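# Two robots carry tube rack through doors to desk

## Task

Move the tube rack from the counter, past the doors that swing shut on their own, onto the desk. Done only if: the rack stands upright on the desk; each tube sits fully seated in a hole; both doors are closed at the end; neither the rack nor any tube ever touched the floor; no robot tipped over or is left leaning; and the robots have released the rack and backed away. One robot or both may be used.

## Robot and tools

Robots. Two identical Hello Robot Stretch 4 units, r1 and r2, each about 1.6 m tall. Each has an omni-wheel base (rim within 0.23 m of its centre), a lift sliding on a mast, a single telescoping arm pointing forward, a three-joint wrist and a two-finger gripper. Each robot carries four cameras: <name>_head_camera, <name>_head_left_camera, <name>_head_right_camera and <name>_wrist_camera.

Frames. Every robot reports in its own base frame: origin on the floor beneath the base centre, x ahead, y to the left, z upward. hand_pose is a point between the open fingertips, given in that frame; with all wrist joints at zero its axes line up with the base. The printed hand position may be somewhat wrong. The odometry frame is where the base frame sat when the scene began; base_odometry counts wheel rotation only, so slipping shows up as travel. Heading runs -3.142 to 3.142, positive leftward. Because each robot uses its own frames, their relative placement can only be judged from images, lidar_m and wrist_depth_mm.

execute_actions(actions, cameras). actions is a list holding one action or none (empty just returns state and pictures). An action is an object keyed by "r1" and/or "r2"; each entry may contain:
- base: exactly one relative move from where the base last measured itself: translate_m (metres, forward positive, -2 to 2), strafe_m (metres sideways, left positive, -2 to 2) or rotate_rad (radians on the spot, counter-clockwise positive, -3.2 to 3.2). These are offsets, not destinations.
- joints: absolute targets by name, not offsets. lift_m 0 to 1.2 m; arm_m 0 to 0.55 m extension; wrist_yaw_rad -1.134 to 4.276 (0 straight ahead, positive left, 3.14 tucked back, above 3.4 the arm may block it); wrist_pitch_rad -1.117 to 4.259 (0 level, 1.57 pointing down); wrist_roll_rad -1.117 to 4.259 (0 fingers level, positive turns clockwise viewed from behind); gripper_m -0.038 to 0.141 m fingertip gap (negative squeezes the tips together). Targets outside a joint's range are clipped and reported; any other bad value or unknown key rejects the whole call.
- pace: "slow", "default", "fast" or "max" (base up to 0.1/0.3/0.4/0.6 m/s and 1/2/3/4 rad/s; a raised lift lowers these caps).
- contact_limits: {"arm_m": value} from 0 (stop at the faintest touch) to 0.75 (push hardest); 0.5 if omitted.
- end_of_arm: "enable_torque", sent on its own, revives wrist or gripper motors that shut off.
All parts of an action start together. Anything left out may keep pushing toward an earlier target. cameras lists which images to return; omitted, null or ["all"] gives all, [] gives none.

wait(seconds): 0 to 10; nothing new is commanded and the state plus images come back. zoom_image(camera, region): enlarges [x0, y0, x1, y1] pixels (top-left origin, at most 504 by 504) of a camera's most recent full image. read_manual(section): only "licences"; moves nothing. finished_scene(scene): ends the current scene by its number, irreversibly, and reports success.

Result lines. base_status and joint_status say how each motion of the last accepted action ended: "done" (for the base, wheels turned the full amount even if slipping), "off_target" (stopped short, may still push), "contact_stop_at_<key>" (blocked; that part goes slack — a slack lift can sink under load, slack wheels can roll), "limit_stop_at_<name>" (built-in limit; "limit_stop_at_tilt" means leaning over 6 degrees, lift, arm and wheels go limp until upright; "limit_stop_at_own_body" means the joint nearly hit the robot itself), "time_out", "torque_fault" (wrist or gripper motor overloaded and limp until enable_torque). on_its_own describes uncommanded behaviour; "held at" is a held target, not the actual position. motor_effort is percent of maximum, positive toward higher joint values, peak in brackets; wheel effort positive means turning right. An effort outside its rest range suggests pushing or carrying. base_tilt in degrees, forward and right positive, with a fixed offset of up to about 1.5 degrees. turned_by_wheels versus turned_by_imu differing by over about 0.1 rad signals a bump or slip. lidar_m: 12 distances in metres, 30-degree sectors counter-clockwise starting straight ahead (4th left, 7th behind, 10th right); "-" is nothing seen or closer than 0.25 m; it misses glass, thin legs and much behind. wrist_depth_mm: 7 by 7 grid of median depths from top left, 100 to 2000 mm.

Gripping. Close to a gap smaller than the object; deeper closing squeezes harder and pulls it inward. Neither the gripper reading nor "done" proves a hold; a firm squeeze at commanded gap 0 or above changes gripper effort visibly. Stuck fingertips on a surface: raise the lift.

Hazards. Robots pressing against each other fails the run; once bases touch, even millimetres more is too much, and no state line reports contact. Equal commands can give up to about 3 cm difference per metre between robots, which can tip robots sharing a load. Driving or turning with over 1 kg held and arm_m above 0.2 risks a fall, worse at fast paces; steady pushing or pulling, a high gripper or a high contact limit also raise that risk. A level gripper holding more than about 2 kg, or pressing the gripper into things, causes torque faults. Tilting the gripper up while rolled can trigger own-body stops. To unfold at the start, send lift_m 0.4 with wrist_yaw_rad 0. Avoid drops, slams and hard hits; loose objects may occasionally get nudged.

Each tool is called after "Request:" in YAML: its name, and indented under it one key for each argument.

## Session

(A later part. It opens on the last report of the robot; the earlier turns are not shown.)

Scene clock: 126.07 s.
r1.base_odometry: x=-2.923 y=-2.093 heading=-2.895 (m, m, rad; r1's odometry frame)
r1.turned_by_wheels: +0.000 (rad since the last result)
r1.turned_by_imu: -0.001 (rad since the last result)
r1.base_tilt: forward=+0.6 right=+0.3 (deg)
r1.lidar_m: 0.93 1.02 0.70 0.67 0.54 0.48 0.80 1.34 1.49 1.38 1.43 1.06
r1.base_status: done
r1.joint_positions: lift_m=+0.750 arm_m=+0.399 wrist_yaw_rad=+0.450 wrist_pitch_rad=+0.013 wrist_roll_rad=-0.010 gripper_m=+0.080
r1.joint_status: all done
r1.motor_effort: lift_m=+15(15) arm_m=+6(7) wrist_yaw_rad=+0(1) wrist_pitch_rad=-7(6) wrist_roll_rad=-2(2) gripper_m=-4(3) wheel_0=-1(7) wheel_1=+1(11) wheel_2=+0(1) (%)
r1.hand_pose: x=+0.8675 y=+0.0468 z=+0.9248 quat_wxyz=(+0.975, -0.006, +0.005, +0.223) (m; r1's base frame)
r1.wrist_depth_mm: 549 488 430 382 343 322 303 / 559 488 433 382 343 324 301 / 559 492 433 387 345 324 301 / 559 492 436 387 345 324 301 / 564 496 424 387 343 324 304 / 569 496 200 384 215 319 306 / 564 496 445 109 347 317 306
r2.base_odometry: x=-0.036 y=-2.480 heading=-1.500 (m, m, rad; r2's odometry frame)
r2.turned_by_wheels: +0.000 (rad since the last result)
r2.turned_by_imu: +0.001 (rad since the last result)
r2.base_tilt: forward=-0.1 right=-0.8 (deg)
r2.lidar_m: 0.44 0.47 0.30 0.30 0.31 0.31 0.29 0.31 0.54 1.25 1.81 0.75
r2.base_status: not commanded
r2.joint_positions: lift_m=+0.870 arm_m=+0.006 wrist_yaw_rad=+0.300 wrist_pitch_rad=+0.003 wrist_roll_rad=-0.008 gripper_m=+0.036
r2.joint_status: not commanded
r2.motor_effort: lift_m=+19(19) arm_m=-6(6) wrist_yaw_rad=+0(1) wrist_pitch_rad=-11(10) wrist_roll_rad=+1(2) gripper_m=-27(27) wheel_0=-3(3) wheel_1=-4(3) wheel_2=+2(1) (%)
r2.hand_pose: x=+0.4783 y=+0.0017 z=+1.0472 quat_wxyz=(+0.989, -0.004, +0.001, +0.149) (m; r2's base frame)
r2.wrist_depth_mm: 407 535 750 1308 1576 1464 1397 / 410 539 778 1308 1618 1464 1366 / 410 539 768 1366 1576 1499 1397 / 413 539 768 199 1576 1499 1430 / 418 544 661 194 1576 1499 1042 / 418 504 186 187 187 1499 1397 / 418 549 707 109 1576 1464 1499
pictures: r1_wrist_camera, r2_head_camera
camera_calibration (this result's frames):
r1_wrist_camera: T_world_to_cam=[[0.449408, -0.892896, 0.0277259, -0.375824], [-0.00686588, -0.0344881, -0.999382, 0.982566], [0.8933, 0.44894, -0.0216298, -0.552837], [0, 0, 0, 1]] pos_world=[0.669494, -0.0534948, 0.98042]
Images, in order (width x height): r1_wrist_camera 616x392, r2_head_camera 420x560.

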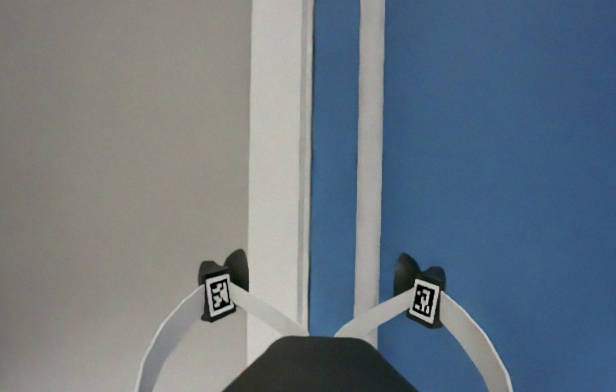

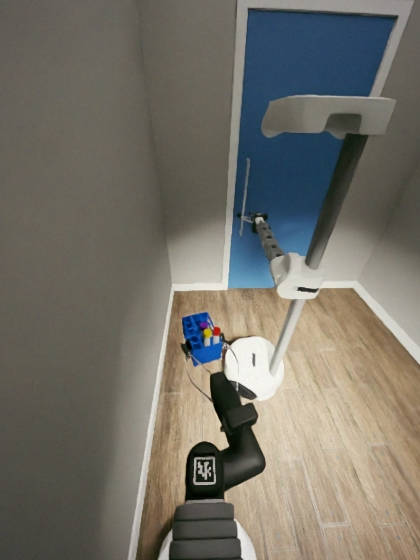

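Request:
execute_actions:
  actions:
    - {"r1":{"joints":{"arm_m":0.492,"gripper_m":0.065},"contact_limits":{"arm_m":0.2}}}
  cameras: ["r1_wrist_camera"]

Request:
execute_actions:
  actions:
    - {"r1":{"joints":{"gripper_m":-0.015}}}
  cameras: []

Request:
execute_actions:
  actions:
    - {"r1":{"base":{"strafe_m":-0.02},"joints":{"arm_m":0.34},"pace":"slow"}}
  cameras: ["r1_wrist_camera"]

Request:
execute_actions:
  actions:
    - {"r1":{"base":{"strafe_m":-0.05},"joints":{"arm_m":0.205},"pace":"slow"}}
  cameras: []

Request:
execute_actions:
  actions:
    - {"r1":{"base":{"strafe_m":-0.072},"joints":{"arm_m":0.08},"pace":"slow"}}
  cameras: ["r1_wrist_camera"]

Scene clock: 130.77 s.
r1.base_odometry: x=-2.923 y=-2.093 heading=-2.895 (m, m, rad; r1's odometry frame)
r1.turned_by_wheels: +0.000 (rad since the last result)
r1.turned_by_imu: +0.001 (rad since the last result)
r1.base_tilt: forward=+0.6 right=+0.4 (deg)
r1.lidar_m: 0.92 1.00 0.71 0.67 0.55 0.48 0.79 1.35 1.46 1.37 1.43 1.07
r1.base_status: not commanded
r1.joint_positions: lift_m=+0.750 arm_m=+0.491 wrist_yaw_rad=+0.450 wrist_pitch_rad=+0.013 wrist_roll_rad=-0.010 gripper_m=+0.065
r1.joint_status: all done
r1.motor_effort: lift_m=+15(15) arm_m=+7(5) wrist_yaw_rad=+1(0) wrist_pitch_rad=-6(6) wrist_roll_rad=-1(1) gripper_m=-1(1) wheel_0=-1(1) wheel_1=+1(1) wheel_2=+0(0) (%)
r1.contact_limits: arm_m 0.2
r1.hand_pose: x=+0.9595 y=+0.0467 z=+0.9248 quat_wxyz=(+0.975, -0.006, +0.005, +0.223) (m; r1's base frame)
r1.wrist_depth_mm: 407 362 306 276 262 238 224 / 413 362 306 276 262 239 223 / 415 362 307 277 263 240 224 / 415 364 309 277 263 240 225 / 418 366 307 279 260 241 225 / 421 366 198 221 198 238 226 / 418 370 314 109 258 234 227
r2.base_odometry: x=-0.036 y=-2.480 heading=-1.500 (m, m, rad; r2's odometry frame)
r2.turned_by_wheels: +0.000 (rad since the last result)
r2.turned_by_imu: +0.001 (rad since the last result)
r2.base_tilt: forward=-0.1 right=-0.9 (deg)
r2.lidar_m: 0.42 0.47 0.33 0.29 0.31 0.32 0.29 0.31 0.53 1.25 1.80 0.74
r2.base_status: not commanded
r2.joint_positions: lift_m=+0.870 arm_m=+0.006 wrist_yaw_rad=+0.300 wrist_pitch_rad=+0.003 wrist_roll_rad=-0.008 gripper_m=+0.036
r2.joint_status: not commanded
r2.motor_effort: lift_m=+19(18) arm_m=-6(6) wrist_yaw_rad=-1(1) wrist_pitch_rad=-9(8) wrist_roll_rad=+1(1) gripper_m=-27(25) wheel_0=-3(3) wheel_1=-3(3) wheel_2=+2(1) (%)
r2.hand_pose: x=+0.4783 y=+0.0017 z=+1.0472 quat_wxyz=(+0.989, -0.004, +0.001, +0.149) (m; r2's base frame)
r2.wrist_depth_mm: 410 530 759 1336 1618 1499 1397 / 410 535 750 1336 1537 1464 1366 / 413 539 778 1366 1576 1499 1397 / 415 539 778 198 1576 1537 1397 / 418 544 661 195 1576 1537 1205 / 418 500 186 187 187 1499 1397 / 421 549 699 109 1576 1499 1430
pictures: r1_wrist_camera
camera_calibration (this result's frames):
r1_wrist_camera: T_world_to_cam=[[0.449303, -0.892949, 0.0277259, -0.4171], [-0.00686806, -0.0344864, -0.999382, 0.983199], [0.893353, 0.448835, -0.0216277, -0.635057], [0, 0, 0, 1]] pos_world=[0.761488, -0.0535065, 0.980421]
Images, in order (width x height): r1_wrist_camera 616x392.

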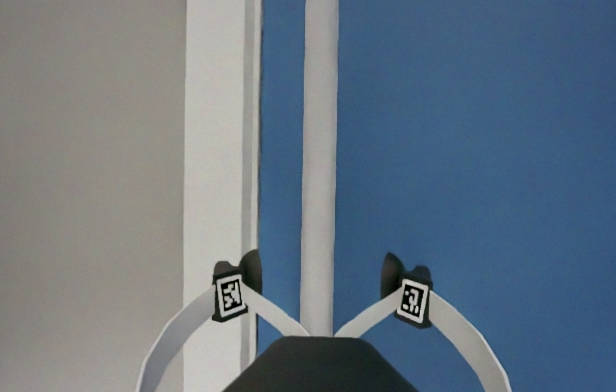

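Scene clock: 132.30 s.
r1.base_odometry: x=-2.923 y=-2.093 heading=-2.895 (m, m, rad; r1's odometry frame)
r1.turned_by_wheels: +0.000 (rad since the last result)
r1.turned_by_imu: +0.001 (rad since the last result)
r1.base_tilt: forward=+0.3 right=+0.4 (deg)
r1.lidar_m: 0.92 1.02 0.72 0.68 0.52 0.46 0.79 1.31 1.46 1.38 1.44 1.04
r1.base_status: not commanded
r1.joint_positions: lift_m=+0.750 arm_m=+0.491 wrist_yaw_rad=+0.454 wrist_pitch_rad=+0.013 wrist_roll_rad=-0.010 gripper_m=-0.014
r1.joint_status: all done
r1.motor_effort: lift_m=+15(15) arm_m=+5(7) wrist_yaw_rad=-11(12) wrist_pitch_rad=-7(6) wrist_roll_rad=+0(2) gripper_m=-14(14) wheel_0=+0(0) wheel_1=+1(1) wheel_2=+3(2) (%)
r1.hand_pose: x=+0.9597 y=+0.0481 z=+0.9248 quat_wxyz=(+0.974, -0.006, +0.005, +0.225) (m; r1's base frame)
r1.wrist_depth_mm: 413 362 303 267 254 231 218 / 418 364 306 268 254 232 217 / 418 366 307 268 254 234 217 / 418 366 307 270 256 234 219 / 421 366 307 208 256 234 220 / 424 370 184 207 185 232 220 / 421 364 310 109 250 226 221
r2.base_odometry: x=-0.036 y=-2.480 heading=-1.500 (m, m, rad; r2's odometry frame)
r2.turned_by_wheels: +0.000 (rad since the last result)
r2.turned_by_imu: +0.000 (rad since the last result)
r2.base_tilt: forward=-0.1 right=-0.8 (deg)
r2.lidar_m: 0.43 0.46 0.32 0.30 0.31 0.31 0.29 0.30 0.52 1.26 1.81 0.75
r2.base_status: not commanded
r2.joint_positions: lift_m=+0.870 arm_m=+0.006 wrist_yaw_rad=+0.300 wrist_pitch_rad=+0.003 wrist_roll_rad=-0.008 gripper_m=+0.036
r2.joint_status: not commanded
r2.motor_effort: lift_m=+19(19) arm_m=-6(6) wrist_yaw_rad=+0(0) wrist_pitch_rad=-11(9) wrist_roll_rad=+1(2) gripper_m=-29(28) wheel_0=-3(3) wheel_1=-3(3) wheel_2=+1(2) (%)
r2.hand_pose: x=+0.4783 y=+0.0017 z=+1.0472 quat_wxyz=(+0.989, -0.004, +0.001, +0.149) (m; r2's base frame)
r2.wrist_depth_mm: 407 530 759 1308 1576 1464 1430 / 410 535 759 1336 1576 1499 1397 / 415 539 759 1397 1576 1464 1397 / 415 539 768 199 1576 1499 1430 / 418 544 654 194 1537 1499 1182 / 424 500 187 188 188 1464 1397 / 418 549 707 109 1576 1464 1397
pictures: none
No camera images: the call's "cameras" was empty. Leave "cameras" out to get every camera's image.

Scene clock: 135.10 s.
r1.base_odometry: x=-2.928 y=-2.074 heading=-2.894 (m, m, rad; r1's odometry frame)
r1.turned_by_wheels: +0.000 (rad since the last result)
r1.turned_by_imu: +0.001 (rad since the last result)
r1.base_tilt: forward=+0.5 right=+0.2 (deg)
r1.lidar_m: 0.78 1.02 0.72 0.69 0.53 0.51 0.78 1.32 1.45 1.36 1.43 0.97
r1.base_status: done
r1.joint_positions: lift_m=+0.750 arm_m=+0.342 wrist_yaw_rad=+0.443 wrist_pitch_rad=+0.014 wrist_roll_rad=-0.010 gripper_m=-0.014
r1.joint_status: all done
r1.on_its_own: wrist_yaw_rad is at rest, and its effort (+20) is outside its rest range (-13 to +13)
r1.motor_effort: lift_m=+15(15) arm_m=-9(7) wrist_yaw_rad=+20(46) wrist_pitch_rad=-7(6) wrist_roll_rad=+1(3) gripper_m=-18(19) wheel_0=-2(15) wheel_1=+1(6) wheel_2=+3(9) (%)
r1.hand_pose: x=+0.8105 y=+0.0448 z=+0.9246 quat_wxyz=(+0.975, -0.006, +0.006, +0.220) (m; r1's base frame)
r1.wrist_depth_mm: 627 559 500 272 259 248 240 / 640 559 500 274 260 249 240 / 640 564 500 274 262 250 241 / 640 559 504 276 263 250 241 / 640 569 504 270 262 251 243 / 654 569 185 205 184 249 243 / 647 574 508 109 262 248 244
r2.base_odometry: x=-0.036 y=-2.480 heading=-1.500 (m, m, rad; r2's odometry frame)
r2.turned_by_wheels: +0.000 (rad since the last result)
r2.turned_by_imu: +0.001 (rad since the last result)
r2.base_tilt: forward=-0.1 right=-0.8 (deg)
r2.lidar_m: 0.44 0.48 0.32 0.30 0.32 0.30 0.29 0.31 0.54 1.23 1.81 0.74
r2.base_status: not commanded
r2.joint_positions: lift_m=+0.870 arm_m=+0.006 wrist_yaw_rad=+0.300 wrist_pitch_rad=+0.003 wrist_roll_rad=-0.008 gripper_m=+0.036
r2.joint_status: not commanded
r2.motor_effort: lift_m=+18(19) arm_m=-6(6) wrist_yaw_rad=-1(1) wrist_pitch_rad=-9(11) wrist_roll_rad=+2(2) gripper_m=-27(28) wheel_0=-3(3) wheel_1=-3(3) wheel_2=+1(2) (%)
r2.hand_pose: x=+0.4783 y=+0.0017 z=+1.0472 quat_wxyz=(+0.989, -0.004, +0.001, +0.149) (m; r2's base frame)
r2.wrist_depth_mm: 410 535 759 1336 1537 1499 1281 / 413 530 759 1336 1576 1499 1281 / 413 539 768 1336 1576 1464 1308 / 415 544 778 198 1537 1499 1308 / 415 549 661 194 1576 1366 1078 / 418 508 187 187 188 1366 1308 / 421 549 699 109 1618 1397 1336
pictures: r1_wrist_camera
camera_calibration (this result's frames):
r1_wrist_camera: T_world_to_cam=[[0.443326, -0.895932, 0.027717, -0.346924], [-0.00755964, -0.0346577, -0.999371, 0.982517], [0.896328, 0.442838, -0.0221376, -0.502682], [0, 0, 0, 1]] pos_world=[0.611796, -0.0541618, 0.980387]
Images, in order (width x height): r1_wrist_camera 616x392.

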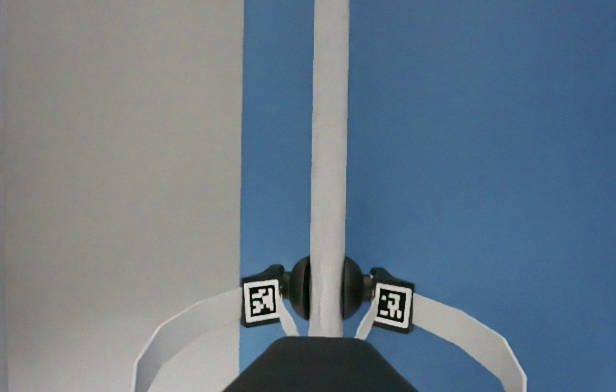

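Scene clock: 137.73 s.
r1.base_odometry: x=-2.940 y=-2.025 heading=-2.895 (m, m, rad; r1's odometry frame)
r1.turned_by_wheels: +0.000 (rad since the last result)
r1.turned_by_imu: +0.000 (rad since the last result)
r1.base_tilt: forward=+0.5 right=+0.4 (deg)
r1.lidar_m: 0.65 1.03 0.79 0.73 0.54 0.56 0.82 1.33 1.39 1.32 1.36 0.88
r1.base_status: done
r1.joint_positions: lift_m=+0.750 arm_m=+0.207 wrist_yaw_rad=+0.438 wrist_pitch_rad=+0.015 wrist_roll_rad=-0.010 gripper_m=-0.014
r1.joint_status: all done
r1.on_its_own: wrist_yaw_rad is at rest, and its effort (+35) is outside its rest range (-13 to +13)
r1.motor_effort: lift_m=+15(15) arm_m=-9(9) wrist_yaw_rad=+35(36) wrist_pitch_rad=-11(11) wrist_roll_rad=+1(0) gripper_m=-15(17) wheel_0=-7(11) wheel_1=-3(10) wheel_2=+3(7) (%)
r1.hand_pose: x=+0.6759 y=+0.0431 z=+0.9244 quat_wxyz=(+0.976, -0.006, +0.006, +0.217) (m; r1's base frame)
r1.wrist_depth_mm: 788 732 661 264 264 263 263 / 798 732 654 266 265 264 263 / 809 741 668 266 266 265 265 / 820 741 668 267 266 266 266 / 820 750 668 204 268 267 267 / 809 750 183 202 183 267 267 / 809 750 676 109 270 270 268
r2.base_odometry: x=-0.036 y=-2.480 heading=-1.500 (m, m, rad; r2's odometry frame)
r2.turned_by_wheels: +0.000 (rad since the last result)
r2.turned_by_imu: +0.001 (rad since the last result)
r2.base_tilt: forward=-0.2 right=-0.8 (deg)
r2.lidar_m: 0.42 0.47 0.33 0.31 0.33 0.32 0.30 0.30 0.54 1.27 1.81 0.77
r2.base_status: not commanded
r2.joint_positions: lift_m=+0.870 arm_m=+0.006 wrist_yaw_rad=+0.300 wrist_pitch_rad=+0.003 wrist_roll_rad=-0.008 gripper_m=+0.036
r2.joint_status: not commanded
r2.motor_effort: lift_m=+18(19) arm_m=-5(6) wrist_yaw_rad=+0(1) wrist_pitch_rad=-9(10) wrist_roll_rad=+1(1) gripper_m=-29(29) wheel_0=-3(3) wheel_1=-3(3) wheel_2=+1(1) (%)
r2.hand_pose: x=+0.4783 y=+0.0017 z=+1.0472 quat_wxyz=(+0.989, -0.004, +0.001, +0.149) (m; r2's base frame)
r2.wrist_depth_mm: 407 535 768 1336 1576 1499 1160 / 410 535 768 1336 1661 1537 1182 / 413 535 778 1366 1576 1499 1182 / 410 539 778 199 1537 1537 1205 / 418 544 661 194 1576 1499 1138 / 421 500 187 187 188 1205 1229 / 418 549 707 109 1576 1229 1182
pictures: none
No camera images: the call's "cameras" was empty. Leave "cameras" out to get every camera's image.

Scene clock: 140.27 s.
r1.base_odometry: x=-2.958 y=-1.956 heading=-2.896 (m, m, rad; r1's odometry frame)
r1.turned_by_wheels: -0.001 (rad since the last result)
r1.turned_by_imu: -0.001 (rad since the last result)
r1.base_tilt: forward=+0.6 right=+0.5 (deg)
r1.lidar_m: 0.51 1.02 0.87 0.80 0.58 0.61 1.23 1.33 1.32 1.24 1.27 0.79
r1.base_status: done
r1.joint_positions: lift_m=+0.750 arm_m=+0.082 wrist_yaw_rad=+0.430 wrist_pitch_rad=+0.016 wrist_roll_rad=-0.010 gripper_m=-0.014
r1.joint_status: all done
r1.on_its_own: wrist_yaw_rad is at rest, and its effort (+57) is outside its rest range (-13 to +13)
r1.motor_effort: lift_m=+15(15) arm_m=-12(12) wrist_yaw_rad=+57(60) wrist_pitch_rad=-13(14) wrist_roll_rad=+0(2) gripper_m=-21(18) wheel_0=-11(12) wheel_1=-7(12) wheel_2=+1(1) (%)
r1.hand_pose: x=+0.5517 y=+0.0407 z=+0.9239 quat_wxyz=(+0.977, -0.007, +0.007, +0.213) (m; r1's base frame)
r1.wrist_depth_mm: 917 891 251 254 268 281 291 / 904 891 252 255 268 283 294 / 904 904 253 256 271 285 296 / 917 904 253 258 273 285 298 / 904 904 254 257 274 286 300 / 917 917 250 196 185 287 301 / 917 917 253 109 279 287 301
r2.base_odometry: x=-0.036 y=-2.480 heading=-1.500 (m, m, rad; r2's odometry frame)
r2.turned_by_wheels: +0.000 (rad since the last result)
r2.turned_by_imu: +0.001 (rad since the last result)
r2.base_tilt: forward=-0.1 right=-0.8 (deg)
r2.lidar_m: 0.44 0.47 0.32 0.30 0.33 0.31 0.30 0.30 0.55 1.24 1.81 0.79
r2.base_status: not commanded
r2.joint_positions: lift_m=+0.870 arm_m=+0.006 wrist_yaw_rad=+0.300 wrist_pitch_rad=+0.003 wrist_roll_rad=-0.008 gripper_m=+0.036
r2.joint_status: not commanded
r2.motor_effort: lift_m=+18(18) arm_m=-6(6) wrist_yaw_rad=-1(2) wrist_pitch_rad=-10(10) wrist_roll_rad=+1(1) gripper_m=-27(26) wheel_0=-3(3) wheel_1=-3(3) wheel_2=+2(2) (%)
r2.hand_pose: x=+0.4783 y=+0.0017 z=+1.0472 quat_wxyz=(+0.989, -0.004, +0.001, +0.149) (m; r2's base frame)
r2.wrist_depth_mm: 407 530 759 1308 1576 - 1042 / 410 539 768 1336 1618 - 1042 / 415 535 778 1336 1576 - 1042 / 415 539 768 198 1537 - 1025 / 415 544 654 193 1618 - 1042 / 418 504 187 188 188 - 1060 / 421 554 707 109 1618 - 1060
pictures: r1_wrist_camera
camera_calibration (this result's frames):
r1_wrist_camera: T_world_to_cam=[[0.431124, -0.901868, 0.0276768, -0.228809], [-0.0101931, -0.03554, -0.999316, 0.981128], [0.902235, 0.430548, -0.024515, -0.269481], [0, 0, 0, 1]] pos_world=[0.351781, -0.0554614, 0.980184]
Images, in order (width x height): r1_wrist_camera 616x392.

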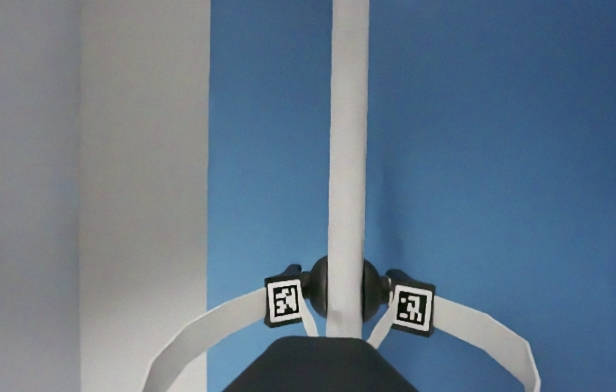

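Request:
execute_actions:
  actions:
    - {"r1":{"base":{"strafe_m":-0.07},"joints":{"arm_m":0.03},"pace":"slow"}}
  cameras: []

Request:
execute_actions:
  actions:
    - {"r1":{"base":{"translate_m":-0.27},"joints":{"arm_m":0.30},"pace":"slow"}}
  cameras: []

Request:
execute_actions:
  actions:
    - {"r1":{"base":{"strafe_m":-0.18},"joints":{"arm_m":0.16},"pace":"slow"}}
  cameras: ["r1_wrist_camera"]

Scene clock: 144.93 s.
r1.base_odometry: x=-2.975 y=-1.888 heading=-2.897 (m, m, rad; r1's odometry frame)
r1.turned_by_wheels: +0.000 (rad since the last result)
r1.turned_by_imu: +0.000 (rad since the last result)
r1.base_tilt: forward=+0.5 right=+0.3 (deg)
r1.lidar_m: 0.46 0.51 0.94 0.87 0.63 0.66 1.24 1.32 1.25 1.16 1.21 0.78
r1.base_status: done
r1.joint_positions: lift_m=+0.750 arm_m=+0.032 wrist_yaw_rad=+0.447 wrist_pitch_rad=+0.017 wrist_roll_rad=-0.010 gripper_m=-0.014
r1.joint_status: all done
r1.motor_effort: lift_m=+16(16) arm_m=-9(12) wrist_yaw_rad=+7(58) wrist_pitch_rad=-16(18) wrist_roll_rad=+2(0) gripper_m=-15(18) wheel_0=+1(11) wheel_1=-7(15) wheel_2=+0(1) (%)
r1.hand_pose: x=+0.5004 y=+0.0459 z=+0.9238 quat_wxyz=(+0.975, -0.007, +0.007, +0.222) (m; r1's base frame)
r1.wrist_depth_mm: 946 1008 246 252 274 293 309 / 946 991 247 253 276 296 312 / 946 1008 248 254 277 296 315 / 960 1008 249 255 279 298 317 / 960 1025 251 204 281 300 319 / 960 1025 185 197 185 301 322 / 960 1025 252 109 286 294 324
r2.base_odometry: x=-0.036 y=-2.480 heading=-1.500 (m, m, rad; r2's odometry frame)
r2.turned_by_wheels: +0.000 (rad since the last result)
r2.turned_by_imu: +0.001 (rad since the last result)
r2.base_tilt: forward=-0.1 right=-0.9 (deg)
r2.lidar_m: 0.44 0.46 0.33 0.30 0.33 0.31 0.30 0.31 0.54 1.22 1.80 0.83
r2.base_status: not commanded
r2.joint_positions: lift_m=+0.870 arm_m=+0.006 wrist_yaw_rad=+0.300 wrist_pitch_rad=+0.003 wrist_roll_rad=-0.008 gripper_m=+0.036
r2.joint_status: not commanded
r2.motor_effort: lift_m=+18(19) arm_m=-6(6) wrist_yaw_rad=-1(0) wrist_pitch_rad=-9(9) wrist_roll_rad=+2(2) gripper_m=-26(26) wheel_0=-3(3) wheel_1=-3(3) wheel_2=+1(2) (%)
r2.hand_pose: x=+0.4783 y=+0.0017 z=+1.0472 quat_wxyz=(+0.989, -0.004, +0.001, +0.149) (m; r2's base frame)
r2.wrist_depth_mm: 410 525 759 1336 1537 - - / 413 535 768 1336 1576 - - / 415 539 759 1366 1576 - - / 418 544 788 200 1576 - - / 415 549 668 195 1618 - - / 418 500 187 187 188 - - / 418 554 707 109 1537 - -
pictures: none
No camera images: the call's "cameras" was empty. Leave "cameras" out to get every camera's image.

Scene clock: 148.93 s.
r1.base_odometry: x=-2.713 y=-1.823 heading=-2.897 (m, m, rad; r1's odometry frame)
r1.turned_by_wheels: -0.001 (rad since the last result)
r1.turned_by_imu: -0.001 (rad since the last result)
r1.base_tilt: forward=+0.5 right=+0.2 (deg)
r1.lidar_m: 0.72 1.30 0.91 0.53 0.50 0.62 1.01 1.04 1.26 1.18 1.23 1.15
r1.base_status: done
r1.joint_positions: lift_m=+0.750 arm_m=+0.299 wrist_yaw_rad=+0.446 wrist_pitch_rad=+0.014 wrist_roll_rad=-0.010 gripper_m=-0.015
r1.joint_status: all done
r1.motor_effort: lift_m=+16(16) arm_m=+5(5) wrist_yaw_rad=+12(14) wrist_pitch_rad=-8(14) wrist_roll_rad=-1(1) gripper_m=-17(17) wheel_0=-7(6) wheel_1=-6(9) wheel_2=+4(9) (%)
r1.hand_pose: x=+0.7679 y=+0.0456 z=+0.9245 quat_wxyz=(+0.975, -0.006, +0.006, +0.221) (m; r1's base frame)
r1.wrist_depth_mm: 946 991 246 252 274 294 310 / 946 991 246 253 277 296 315 / 946 1008 248 254 278 297 317 / 960 1025 249 255 278 298 319 / 960 1008 250 202 281 300 322 / 960 1025 184 197 185 303 322 / 976 1008 250 109 287 296 324
r2.base_odometry: x=-0.036 y=-2.480 heading=-1.500 (m, m, rad; r2's odometry frame)
r2.turned_by_wheels: +0.000 (rad since the last result)
r2.turned_by_imu: +0.001 (rad since the last result)
r2.base_tilt: forward=-0.1 right=-0.8 (deg)
r2.lidar_m: 0.44 0.47 0.33 0.30 0.32 0.31 0.30 0.31 0.53 1.25 0.62 0.61
r2.base_status: not commanded
r2.joint_positions: lift_m=+0.870 arm_m=+0.006 wrist_yaw_rad=+0.300 wrist_pitch_rad=+0.003 wrist_roll_rad=-0.008 gripper_m=+0.036
r2.joint_status: not commanded
r2.motor_effort: lift_m=+19(18) arm_m=-6(6) wrist_yaw_rad=-1(2) wrist_pitch_rad=-10(11) wrist_roll_rad=+1(1) gripper_m=-29(27) wheel_0=-3(3) wheel_1=-3(3) wheel_2=+1(1) (%)
r2.hand_pose: x=+0.4783 y=+0.0017 z=+1.0472 quat_wxyz=(+0.989, -0.004, +0.001, +0.149) (m; r2's base frame)
r2.wrist_depth_mm: 407 530 768 1308 1537 - - / 410 535 768 1336 1576 - - / 415 535 778 1366 1576 - - / 415 544 778 199 1537 - - / 415 544 654 194 1537 - - / 421 500 188 188 188 - - / 421 554 699 109 1576 - -
pictures: none
No camera images: the call's "cameras" was empty. Leave "cameras" out to get every camera's image.

Scene clock: 151.87 s.
r1.base_odometry: x=-2.757 y=-1.648 heading=-2.898 (m, m, rad; r1's odometry frame)
r1.turned_by_wheels: -0.001 (rad since the last result)
r1.turned_by_imu: +0.000 (rad since the last result)
r1.base_tilt: forward=+0.7 right=+0.3 (deg)
r1.lidar_m: 0.57 1.38 1.13 0.69 0.66 0.76 1.00 1.04 1.08 1.01 1.06 1.34
r1.base_status: done
r1.joint_positions: lift_m=+0.750 arm_m=+0.162 wrist_yaw_rad=+0.444 wrist_pitch_rad=+0.016 wrist_roll_rad=-0.010 gripper_m=-0.014
r1.joint_status: all done
r1.on_its_own: wrist_yaw_rad is at rest, and its effort (+15) is outside its rest range (-13 to +13)
r1.motor_effort: lift_m=+16(16) arm_m=-11(15) wrist_yaw_rad=+15(36) wrist_pitch_rad=-12(13) wrist_roll_rad=-3(0) gripper_m=-18(21) wheel_0=-5(10) wheel_1=-8(13) wheel_2=+3(4) (%)
r1.hand_pose: x=+0.6310 y=+0.0450 z=+0.9241 quat_wxyz=(+0.975, -0.007, +0.007, +0.220) (m; r1's base frame)
r1.wrist_depth_mm: 1098 1182 230 249 306 364 442 / 1098 1182 232 250 306 368 445 / 1118 1182 234 251 310 370 445 / 1118 1182 235 252 310 375 452 / 1138 1182 236 202 314 375 455 / 1118 1229 186 198 186 377 462 / 1160 1205 235 109 327 351 466
r2.base_odometry: x=-0.036 y=-2.480 heading=-1.500 (m, m, rad; r2's odometry frame)
r2.turned_by_wheels: +0.000 (rad since the last result)
r2.turned_by_imu: +0.001 (rad since the last result)
r2.base_tilt: forward=-0.1 right=-0.8 (deg)
r2.lidar_m: 0.42 0.48 0.34 0.30 0.32 0.30 0.27 0.31 0.54 1.25 0.73 0.76
r2.base_status: not commanded
r2.joint_positions: lift_m=+0.870 arm_m=+0.006 wrist_yaw_rad=+0.300 wrist_pitch_rad=+0.003 wrist_roll_rad=-0.008 gripper_m=+0.036
r2.joint_status: not commanded
r2.motor_effort: lift_m=+19(19) arm_m=-5(6) wrist_yaw_rad=+0(1) wrist_pitch_rad=-9(11) wrist_roll_rad=+2(1) gripper_m=-26(26) wheel_0=-3(3) wheel_1=-3(3) wheel_2=+1(1) (%)
r2.hand_pose: x=+0.4783 y=+0.0017 z=+1.0472 quat_wxyz=(+0.989, -0.004, +0.001, +0.149) (m; r2's base frame)
r2.wrist_depth_mm: 410 525 768 1308 1576 - - / 407 535 759 1336 1537 - - / 413 539 778 1366 1537 - - / 415 539 788 198 1576 - - / 418 544 654 194 1576 - - / 418 508 187 187 188 - - / 421 554 699 109 1576 - -
pictures: r1_wrist_camera
camera_calibration (this result's frames):
r1_wrist_camera: T_world_to_cam=[[0.444034, -0.895582, 0.0276907, -0.267567], [-0.00897873, -0.0353504, -0.999335, 0.981537], [0.895965, 0.44349, -0.023738, -0.340207], [0, 0, 0, 1]] pos_world=[0.432436, -0.0540522, 0.980217]
Images, in order (width x height): r1_wrist_camera 616x392.

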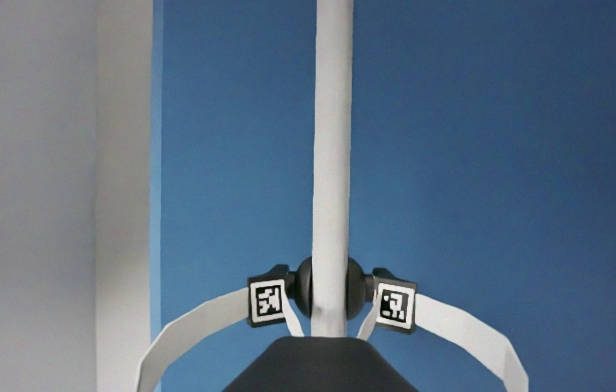

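Request:
execute_actions:
  actions:
    - {"r1":{"base":{"strafe_m":-0.145},"joints":{"arm_m":0.107},"pace":"slow"},"r2":{"base":{"translate_m":0.4}}}
  cameras: []

Request:
execute_actions:
  actions:
    - {"r1":{"base":{"strafe_m":-0.15},"joints":{"arm_m":0.08},"pace":"slow"},"r2":{"base":{"translate_m":0.4}}}
  cameras: ["r1_wrist_camera","r2_head_right_camera"]

Scene clock: 157.83 s.
r1.base_odometry: x=-2.792 y=-1.508 heading=-2.897 (m, m, rad; r1's odometry frame)
r1.turned_by_wheels: +0.001 (rad since the last result)
r1.turned_by_imu: +0.003 (rad since the last result)
r1.base_tilt: forward=+0.3 right=+0.4 (deg)
r1.lidar_m: 0.54 0.53 0.85 0.68 0.70 1.06 1.01 0.96 0.91 0.87 0.90 1.19
r1.base_status: done
r1.joint_positions: lift_m=+0.750 arm_m=+0.108 wrist_yaw_rad=+0.463 wrist_pitch_rad=+0.014 wrist_roll_rad=-0.010 gripper_m=-0.015
r1.joint_status: all done
r1.on_its_own: wrist_yaw_rad is at rest, and its effort (-37) is outside its rest range (-13 to +13)
r1.motor_effort: lift_m=+16(16) arm_m=-4(14) wrist_yaw_rad=-37(36) wrist_pitch_rad=-9(14) wrist_roll_rad=+2(1) gripper_m=-17(22) wheel_0=+13(19) wheel_1=+0(15) wheel_2=+5(5) (%)
r1.hand_pose: x=+0.5758 y=+0.0506 z=+0.9247 quat_wxyz=(+0.973, -0.006, +0.006, +0.229) (m; r1's base frame)
r1.wrist_depth_mm: 1229 234 248 271 355 455 609 / 1229 232 248 272 357 462 615 / 1229 232 250 273 359 462 640 / 1229 233 251 274 362 466 647 / 1205 234 252 216 364 469 654 / 1229 235 184 213 186 480 647 / 1255 233 250 109 384 430 654
r2.base_odometry: x=-0.008 y=-2.878 heading=-1.499 (m, m, rad; r2's odometry frame)
r2.turned_by_wheels: +0.001 (rad since the last result)
r2.turned_by_imu: +0.002 (rad since the last result)
r2.base_tilt: forward=-0.1 right=-0.8 (deg)
r2.lidar_m: 0.44 0.46 0.34 0.30 0.32 0.47 0.68 0.72 1.07 0.68 0.68 1.05
r2.base_status: done
r2.joint_positions: lift_m=+0.870 arm_m=+0.006 wrist_yaw_rad=+0.300 wrist_pitch_rad=+0.003 wrist_roll_rad=-0.008 gripper_m=+0.036
r2.joint_status: not commanded
r2.motor_effort: lift_m=+19(18) arm_m=-6(6) wrist_yaw_rad=+1(1) wrist_pitch_rad=-9(11) wrist_roll_rad=+2(1) gripper_m=-27(28) wheel_0=+3(14) wheel_1=+3(6) wheel_2=-1(13) (%)
r2.hand_pose: x=+0.4783 y=+0.0017 z=+1.0472 quat_wxyz=(+0.989, -0.004, +0.001, +0.149) (m; r2's base frame)
r2.wrist_depth_mm: 413 535 759 1205 1205 1160 - / 418 539 768 1255 1182 1160 - / 418 544 788 1229 1205 1138 - / 418 544 788 198 1182 1205 - / 421 549 668 194 1205 1182 - / 427 508 187 187 187 1160 - / 424 559 707 109 1205 1160 -
pictures: none
No camera images: the call's "cameras" was empty. Leave "cameras" out to get every camera's image.

Scene clock: 160.63 s.
r1.base_odometry: x=-2.828 y=-1.362 heading=-2.895 (m, m, rad; r1's odometry frame)
r1.turned_by_wheels: +0.001 (rad since the last result)
r1.turned_by_imu: +0.004 (rad since the last result)
r1.base_tilt: forward=+0.3 right=+0.5 (deg)
r1.lidar_m: 0.49 0.46 0.88 0.81 1.37 1.06 0.94 0.92 0.76 0.72 0.75 0.99
r1.base_status: done
r1.joint_positions: lift_m=+0.750 arm_m=+0.080 wrist_yaw_rad=+0.463 wrist_pitch_rad=+0.014 wrist_roll_rad=-0.010 gripper_m=-0.015
r1.joint_status: all done
r1.on_its_own: wrist_yaw_rad is at rest, and its effort (-38) is outside its rest range (-13 to +13)
r1.motor_effort: lift_m=+16(16) arm_m=-2(12) wrist_yaw_rad=-38(48) wrist_pitch_rad=-5(8) wrist_roll_rad=+1(0) gripper_m=-9(19) wheel_0=+13(16) wheel_1=+1(9) wheel_2=+1(4) (%)
r1.hand_pose: x=+0.5483 y=+0.0508 z=+0.9247 quat_wxyz=(+0.973, -0.006, +0.005, +0.230) (m; r1's base frame)
r1.wrist_depth_mm: 1366 201 238 270 407 640 809 / 1366 203 239 272 410 647 820 / 1366 204 240 273 413 654 809 / 1366 204 242 283 418 661 820 / 1366 206 236 222 421 668 809 / 1397 201 184 204 184 683 820 / 1397 207 238 109 455 559 831
r2.base_odometry: x=+0.021 y=-3.277 heading=-1.499 (m, m, rad; r2's odometry frame)
r2.turned_by_wheels: +0.000 (rad since the last result)
r2.turned_by_imu: +0.002 (rad since the last result)
r2.base_tilt: forward=-0.1 right=-0.8 (deg)
r2.lidar_m: 0.44 0.45 0.34 0.30 0.32 0.48 1.09 1.23 0.84 0.83 0.91 1.52
r2.base_status: done
r2.joint_positions: lift_m=+0.870 arm_m=+0.006 wrist_yaw_rad=+0.300 wrist_pitch_rad=+0.003 wrist_roll_rad=-0.008 gripper_m=+0.036
r2.joint_status: not commanded
r2.motor_effort: lift_m=+19(19) arm_m=-6(6) wrist_yaw_rad=-1(1) wrist_pitch_rad=-11(10) wrist_roll_rad=+2(1) gripper_m=-28(29) wheel_0=+3(9) wheel_1=+2(6) wheel_2=-1(11) (%)
r2.hand_pose: x=+0.4783 y=+0.0017 z=+1.0472 quat_wxyz=(+0.989, -0.004, +0.001, +0.149) (m; r2's base frame)
r2.wrist_depth_mm: 415 535 768 878 820 768 - / 415 544 778 878 809 768 - / 421 549 788 878 820 778 - / 424 544 788 197 820 778 - / 424 549 668 195 809 788 - / 424 508 187 187 188 768 - / 427 559 715 109 831 798 -
pictures: r1_wrist_camera, r2_head_right_camera
camera_calibration (this result's frames):
r1_wrist_camera: T_world_to_cam=[[0.461334, -0.886793, 0.0277259, -0.23564], [-0.0064902, -0.0346223, -0.999379, 0.980219], [0.887203, 0.460868, -0.0217279, -0.266618], [0, 0, 0, 1]] pos_world=[0.351615, -0.0521512, 0.980351]
Images, in order (width x height): r1_wrist_camera 616x392, r2_head_right_camera 420x672.

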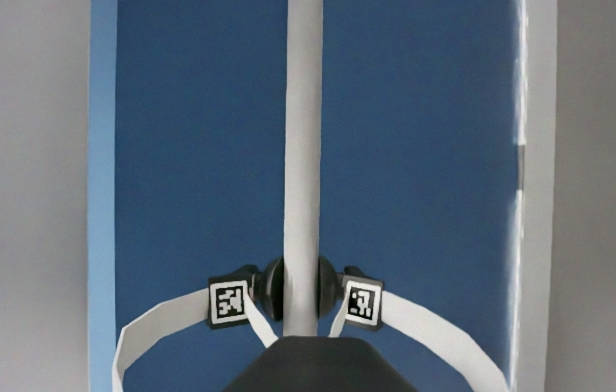

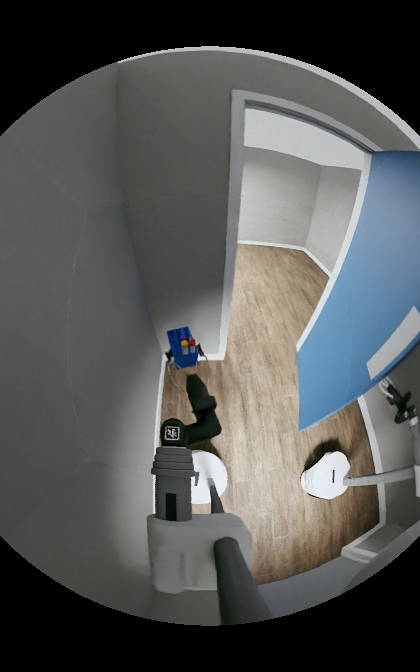

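Request:
execute_actions:
  actions:
    - {"r1":{"base":{"strafe_m":-0.06},"joints":{"arm_m":0.065},"pace":"slow"},"r2":{"base":{"translate_m":0.4},"joints":{"wrist_yaw_rad":0}}}
  cameras: []

Request:
execute_actions:
  actions:
    - {"r2":{"base":{"strafe_m":-0.6}}}
  cameras: ["r2_head_camera"]

Scene clock: 165.00 s.
r1.base_odometry: x=-2.843 y=-1.304 heading=-2.895 (m, m, rad; r1's odometry frame)
r1.turned_by_wheels: +0.000 (rad since the last result)
r1.turned_by_imu: +0.002 (rad since the last result)
r1.base_tilt: forward=+0.5 right=+0.3 (deg)
r1.lidar_m: 0.47 0.43 1.01 1.40 1.37 1.06 0.90 0.93 0.71 0.64 0.68 0.90
r1.base_status: done
r1.joint_positions: lift_m=+0.750 arm_m=+0.066 wrist_yaw_rad=+0.458 wrist_pitch_rad=+0.014 wrist_roll_rad=-0.010 gripper_m=-0.014
r1.joint_status: all done
r1.on_its_own: wrist_yaw_rad is at rest, and its effort (-24) is outside its rest range (-13 to +13)
r1.motor_effort: lift_m=+16(16) arm_m=-6(7) wrist_yaw_rad=-24(41) wrist_pitch_rad=-9(9) wrist_roll_rad=+0(2) gripper_m=-16(15) wheel_0=+8(19) wheel_1=-3(9) wheel_2=+1(1) (%)
r1.hand_pose: x=+0.5344 y=+0.0492 z=+0.9244 quat_wxyz=(+0.974, -0.006, +0.006, +0.227) (m; r1's base frame)
r1.wrist_depth_mm: 1430 198 234 282 452 842 831 / 1397 198 236 285 452 866 820 / 1397 198 236 286 459 866 831 / 1430 199 238 277 466 854 831 / 1430 199 239 213 469 866 820 / 1464 198 187 209 185 866 842 / 1464 202 234 109 517 676 842
r2.base_odometry: x=+0.050 y=-3.676 heading=-1.498 (m, m, rad; r2's odometry frame)
r2.turned_by_wheels: +0.000 (rad since the last result)
r2.turned_by_imu: +0.002 (rad since the last result)
r2.base_tilt: forward=-0.1 right=-0.8 (deg)
r2.lidar_m: 0.43 0.47 0.34 0.32 0.34 0.47 1.35 1.65 1.01 0.94 1.04 0.73
r2.base_status: done
r2.joint_positions: lift_m=+0.870 arm_m=+0.006 wrist_yaw_rad=+0.000 wrist_pitch_rad=+0.003 wrist_roll_rad=-0.008 gripper_m=+0.036
r2.joint_status: all done
r2.motor_effort: lift_m=+19(19) arm_m=-6(6) wrist_yaw_rad=-2(8) wrist_pitch_rad=-10(9) wrist_roll_rad=+2(2) gripper_m=-27(28) wheel_0=+5(4) wheel_1=+2(5) wheel_2=-2(12) (%)
r2.hand_pose: x=+0.4654 y=-0.0873 z=+1.0472 quat_wxyz=(+1.000, -0.004, +0.002, +0.000) (m; r2's base frame)
r2.wrist_depth_mm: 469 477 469 469 469 - - / 473 469 473 469 469 - - / 477 477 473 477 477 - - / 477 477 477 218 469 - - / 480 484 480 194 473 - - / 484 484 187 189 188 - - / 492 488 492 108 477 - -
pictures: none
No camera images: the call's "cameras" was empty. Leave "cameras" out to get every camera's image.

Scene clock: 168.33 s.
r1.base_odometry: x=-2.843 y=-1.304 heading=-2.895 (m, m, rad; r1's odometry frame)
r1.turned_by_wheels: +0.000 (rad since the last result)
r1.turned_by_imu: +0.001 (rad since the last result)
r1.base_tilt: forward=+0.4 right=+0.3 (deg)
r1.lidar_m: 0.45 0.47 0.56 1.40 1.35 1.04 0.91 0.95 0.70 0.64 0.67 0.92
r1.base_status: not commanded
r1.joint_positions: lift_m=+0.750 arm_m=+0.066 wrist_yaw_rad=+0.458 wrist_pitch_rad=+0.014 wrist_roll_rad=-0.010 gripper_m=-0.014
r1.joint_status: not commanded
r1.on_its_own: wrist_yaw_rad is at rest, and its effort (-24) is outside its rest range (-13 to +13)
r1.motor_effort: lift_m=+16(16) arm_m=-6(6) wrist_yaw_rad=-24(24) wrist_pitch_rad=-9(8) wrist_roll_rad=+1(1) gripper_m=-16(15) wheel_0=+8(8) wheel_1=-3(3) wheel_2=+0(1) (%)
r1.hand_pose: x=+0.5344 y=+0.0492 z=+0.9244 quat_wxyz=(+0.974, -0.006, +0.006, +0.227) (m; r1's base frame)
r1.wrist_depth_mm: 1397 198 233 283 452 854 831 / 512 198 235 285 455 854 820 / 1430 198 237 286 459 866 820 / 1430 198 238 277 462 866 831 / 1464 200 239 213 469 866 831 / 1464 198 187 209 185 878 831 / 1464 202 234 109 517 676 842
r2.base_odometry: x=-0.548 y=-3.720 heading=-1.498 (m, m, rad; r2's odometry frame)
r2.turned_by_wheels: +0.000 (rad since the last result)
r2.turned_by_imu: +0.003 (rad since the last result)
r2.base_tilt: forward=-0.1 right=-0.8 (deg)
r2.lidar_m: 0.43 0.78 0.95 0.91 0.97 1.34 1.57 0.54 0.34 0.34 0.39 0.61
r2.base_status: done
r2.joint_positions: lift_m=+0.870 arm_m=+0.006 wrist_yaw_rad=+0.000 wrist_pitch_rad=+0.003 wrist_roll_rad=-0.008 gripper_m=+0.036
r2.joint_status: not commanded
r2.motor_effort: lift_m=+19(19) arm_m=-6(6) wrist_yaw_rad=-2(2) wrist_pitch_rad=-10(9) wrist_roll_rad=+1(1) gripper_m=-29(26) wheel_0=+3(14) wheel_1=-1(11) wheel_2=+0(2) (%)
r2.hand_pose: x=+0.4654 y=-0.0874 z=+1.0472 quat_wxyz=(+1.000, -0.004, +0.002, +0.000) (m; r2's base frame)
r2.wrist_depth_mm: 580 - - - - - - / 585 - - - - - - / 597 - - - - - - / 591 - - 197 - - - / 597 - - 195 - - - / 597 - 187 187 187 - - / 603 - - 109 - - -
pictures: r2_head_camera
Images, in order (width x height): r2_head_camera 420x560.

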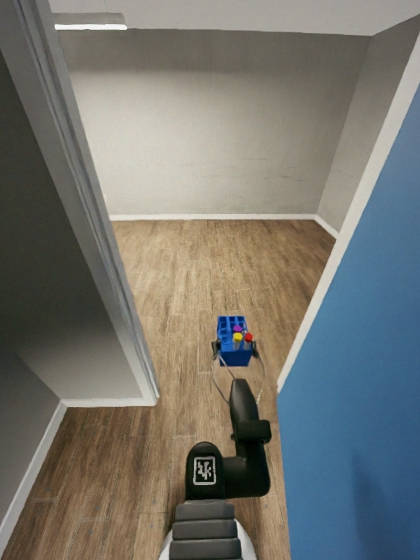

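Request:
execute_actions:
  actions:
    - {"r2":{"base":{"translate_m":1.7}}}
  cameras: ["r2_head_left_camera"]

Request:
execute_actions:
  actions:
    - {"r1":{"base":{"translate_m":-0.1},"joints":{"gripper_m":0.09},"pace":"slow"},"r2":{"base":{"rotate_rad":1.55},"pace":"slow"}}
  cameras: ["r2_head_camera","r2_wrist_camera","r1_head_camera"]

Scene clock: 176.67 s.
r1.base_odometry: x=-2.843 y=-1.304 heading=-2.895 (m, m, rad; r1's odometry frame)
r1.turned_by_wheels: +0.000 (rad since the last result)
r1.turned_by_imu: +0.001 (rad since the last result)
r1.base_tilt: forward=+0.5 right=+0.2 (deg)
r1.lidar_m: 0.46 0.46 1.48 1.40 1.36 1.05 0.90 0.94 0.69 0.65 0.67 0.91
r1.base_status: not commanded
r1.joint_positions: lift_m=+0.750 arm_m=+0.066 wrist_yaw_rad=+0.458 wrist_pitch_rad=+0.014 wrist_roll_rad=-0.010 gripper_m=-0.014
r1.joint_status: not commanded
r1.on_its_own: wrist_yaw_rad is at rest, and its effort (-24) is outside its rest range (-13 to +13)
r1.motor_effort: lift_m=+16(16) arm_m=-6(6) wrist_yaw_rad=-24(25) wrist_pitch_rad=-9(8) wrist_roll_rad=+2(0) gripper_m=-18(17) wheel_0=+8(8) wheel_1=-3(3) wheel_2=+1(1) (%)
r1.hand_pose: x=+0.5344 y=+0.0492 z=+0.9244 quat_wxyz=(+0.974, -0.006, +0.006, +0.227) (m; r1's base frame)
r1.wrist_depth_mm: 1430 197 233 282 449 854 831 / 1397 198 235 283 452 854 820 / 1430 198 236 286 459 866 831 / 1430 198 238 277 466 866 831 / 1464 200 239 212 469 878 831 / 1464 198 187 209 185 866 842 / 1464 201 234 109 517 676 831
r2.base_odometry: x=-0.425 y=-5.415 heading=-1.498 (m, m, rad; r2's odometry frame)
r2.turned_by_wheels: +0.001 (rad since the last result)
r2.turned_by_imu: +0.004 (rad since the last result)
r2.base_tilt: forward=-0.1 right=-0.8 (deg)
r2.lidar_m: 0.42 2.35 1.89 1.79 1.25 0.88 1.57 0.99 1.21 2.16 2.25 2.36
r2.base_status: done
r2.joint_positions: lift_m=+0.870 arm_m=+0.006 wrist_yaw_rad=+0.000 wrist_pitch_rad=+0.003 wrist_roll_rad=-0.008 gripper_m=+0.036
r2.joint_status: not commanded
r2.motor_effort: lift_m=+19(19) arm_m=-6(6) wrist_yaw_rad=-1(1) wrist_pitch_rad=-10(10) wrist_roll_rad=+1(1) gripper_m=-26(25) wheel_0=+4(7) wheel_1=+4(10) wheel_2=+0(11) (%)
r2.hand_pose: x=+0.4654 y=-0.0874 z=+1.0472 quat_wxyz=(+1.000, -0.004, +0.002, +0.000) (m; r2's base frame)
r2.wrist_depth_mm: - - - - - - - / - - - - - - - / - - - - - - - / - - - 218 - - - / - - - 194 - - - / - - 188 187 188 - - / - - - 109 - - -
pictures: r2_head_left_camera
Images, in order (width x height): r2_head_left_camera 420x672.

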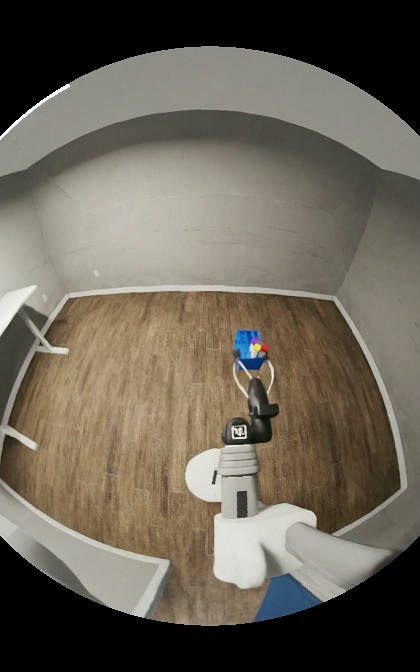

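Scene clock: 180.40 s.
r1.base_odometry: x=-2.746 y=-1.280 heading=-2.895 (m, m, rad; r1's odometry frame)
r1.turned_by_wheels: +0.000 (rad since the last result)
r1.turned_by_imu: +0.000 (rad since the last result)
r1.base_tilt: forward=+0.4 right=+0.5 (deg)
r1.lidar_m: 1.39 1.43 1.48 1.40 1.20 0.94 0.82 0.81 0.71 0.66 0.68 0.92
r1.base_status: done
r1.joint_positions: lift_m=+0.750 arm_m=+0.066 wrist_yaw_rad=+0.450 wrist_pitch_rad=+0.014 wrist_roll_rad=-0.010 gripper_m=+0.090
r1.joint_status: all done
r1.motor_effort: lift_m=+16(16) arm_m=-6(6) wrist_yaw_rad=-1(23) wrist_pitch_rad=-7(9) wrist_roll_rad=+3(2) gripper_m=+0(20) wheel_0=-2(7) wheel_1=-3(8) wheel_2=+3(13) (%)
r1.hand_pose: x=+0.5347 y=+0.0467 z=+0.9246 quat_wxyz=(+0.975, -0.006, +0.006, +0.223) (m; r1's base frame)
r1.wrist_depth_mm: 1430 1499 1308 1182 1078 991 904 / 1430 1499 1308 1182 1078 991 904 / 1430 1537 1336 1182 1078 991 904 / 1464 1499 1336 1205 1078 976 917 / 1430 1499 1308 1182 1078 991 917 / 1464 1499 200 1182 214 976 917 / 1464 1499 1366 109 1060 960 917
r2.base_odometry: x=-0.425 y=-5.415 heading=+0.051 (m, m, rad; r2's odometry frame)
r2.turned_by_wheels: +1.549 (rad since the last result)
r2.turned_by_imu: +1.551 (rad since the last result)
r2.base_tilt: forward=-0.1 right=-0.9 (deg)
r2.lidar_m: 0.43 1.25 0.90 0.91 0.96 1.19 2.16 2.24 2.39 2.26 2.33 1.87
r2.base_status: done
r2.joint_positions: lift_m=+0.870 arm_m=+0.006 wrist_yaw_rad=+0.000 wrist_pitch_rad=+0.003 wrist_roll_rad=-0.008 gripper_m=+0.036
r2.joint_status: not commanded
r2.motor_effort: lift_m=+19(19) arm_m=-6(5) wrist_yaw_rad=-1(2) wrist_pitch_rad=-10(8) wrist_roll_rad=+2(2) gripper_m=-28(28) wheel_0=-6(9) wheel_1=-5(7) wheel_2=-5(9) (%)
r2.hand_pose: x=+0.4654 y=-0.0874 z=+1.0472 quat_wxyz=(+1.000, -0.004, +0.002, +0.000) (m; r2's base frame)
r2.wrist_depth_mm: 1336 - - - - - - / 1366 - - - - - - / 1366 - - - - - - / 1397 - - 220 - - - / 1397 - - 195 - - - / 1366 1863 187 188 189 1921 - / 1366 1983 - 109 - - -
pictures: r1_head_camera, r2_head_camera, r2_wrist_camera
camera_calibration (this result's frames):
r2_wrist_camera: T_world_to_cam=[[-0.00511186, -0.99985, 0.0165283, -0.105851], [-0.0276578, -0.0163808, -0.999483, 1.10957], [0.999604, -0.00556635, -0.0275699, -0.210566], [0, 0, 0, 1]] pos_world=[0.24063, -0.0888311, 1.10494]
Images, in order (width x height): r1_head_camera 420x560, r2_head_camera 420x560, r2_wrist_camera 616x392.

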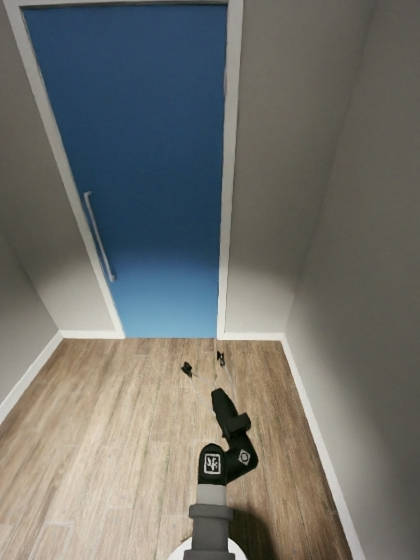

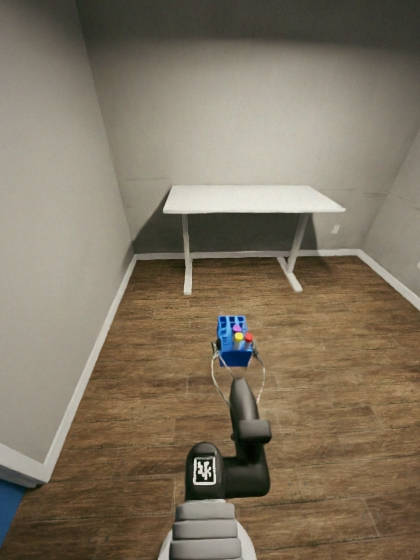

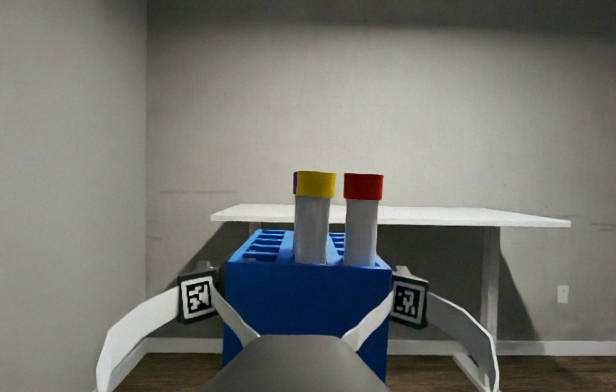

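Request:
execute_actions:
  actions:
    - {"r2":{"base":{"translate_m":1.25},"joints":{"arm_m":0.3,"lift_m":0.93}}}
  cameras: ["r2_head_camera"]

Scene clock: 186.93 s.
r1.base_odometry: x=-2.746 y=-1.280 heading=-2.895 (m, m, rad; r1's odometry frame)
r1.turned_by_wheels: +0.000 (rad since the last result)
r1.turned_by_imu: +0.001 (rad since the last result)
r1.base_tilt: forward=+0.6 right=+0.3 (deg)
r1.lidar_m: 1.39 1.45 1.49 1.40 1.22 0.95 0.79 0.83 0.69 0.65 0.70 0.93
r1.base_status: not commanded
r1.joint_positions: lift_m=+0.750 arm_m=+0.066 wrist_yaw_rad=+0.450 wrist_pitch_rad=+0.014 wrist_roll_rad=-0.010 gripper_m=+0.090
r1.joint_status: not commanded
r1.motor_effort: lift_m=+16(16) arm_m=-6(6) wrist_yaw_rad=+1(1) wrist_pitch_rad=-7(8) wrist_roll_rad=+1(2) gripper_m=-2(4) wheel_0=-3(2) wheel_1=-4(3) wheel_2=+3(3) (%)
r1.hand_pose: x=+0.5347 y=+0.0467 z=+0.9246 quat_wxyz=(+0.975, -0.006, +0.006, +0.223) (m; r1's base frame)
r1.wrist_depth_mm: 1430 1499 1336 1205 1078 976 917 / 1430 1499 1308 1182 1078 991 917 / 1464 1537 1308 1205 1078 1008 917 / 1430 1499 1308 1229 1098 976 917 / 1464 1537 1308 1205 1078 976 917 / 1464 1537 200 1205 214 976 904 / 1499 1537 1397 109 1078 976 931
r2.base_odometry: x=+0.823 y=-5.351 heading=+0.051 (m, m, rad; r2's odometry frame)
r2.turned_by_wheels: +0.000 (rad since the last result)
r2.turned_by_imu: +0.003 (rad since the last result)
r2.base_tilt: forward=-0.1 right=-0.8 (deg)
r2.lidar_m: 0.52 0.55 0.93 0.86 0.91 1.22 3.33 3.27 2.35 2.22 0.78 0.57
r2.base_status: done
r2.joint_positions: lift_m=+0.930 arm_m=+0.299 wrist_yaw_rad=+0.000 wrist_pitch_rad=+0.003 wrist_roll_rad=-0.008 gripper_m=+0.036
r2.joint_status: all done
r2.motor_effort: lift_m=+20(21) arm_m=+6(5) wrist_yaw_rad=-1(0) wrist_pitch_rad=-10(11) wrist_roll_rad=+2(2) gripper_m=-27(27) wheel_0=+3(10) wheel_1=+2(8) wheel_2=-2(12) (%)
r2.hand_pose: x=+0.7584 y=-0.0874 z=+1.1071 quat_wxyz=(+1.000, -0.004, +0.002, +0.000) (m; r2's base frame)
r2.wrist_depth_mm: 778 778 788 798 798 798 798 / 778 788 788 798 798 798 809 / 798 788 798 798 809 820 820 / 798 809 798 198 809 809 809 / 788 809 798 195 820 820 831 / 647 549 187 187 187 627 634 / 415 394 421 109 407 407 439
pictures: r2_head_camera
Images, in order (width x height): r2_head_camera 420x560.

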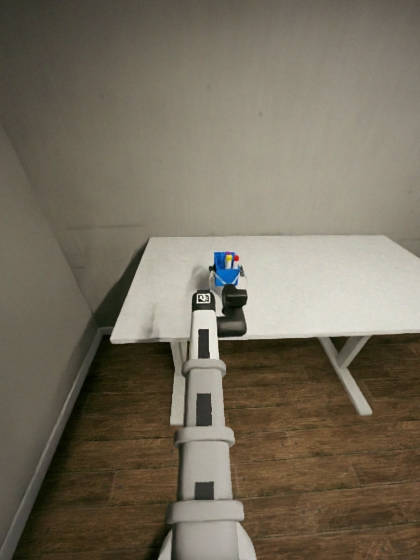

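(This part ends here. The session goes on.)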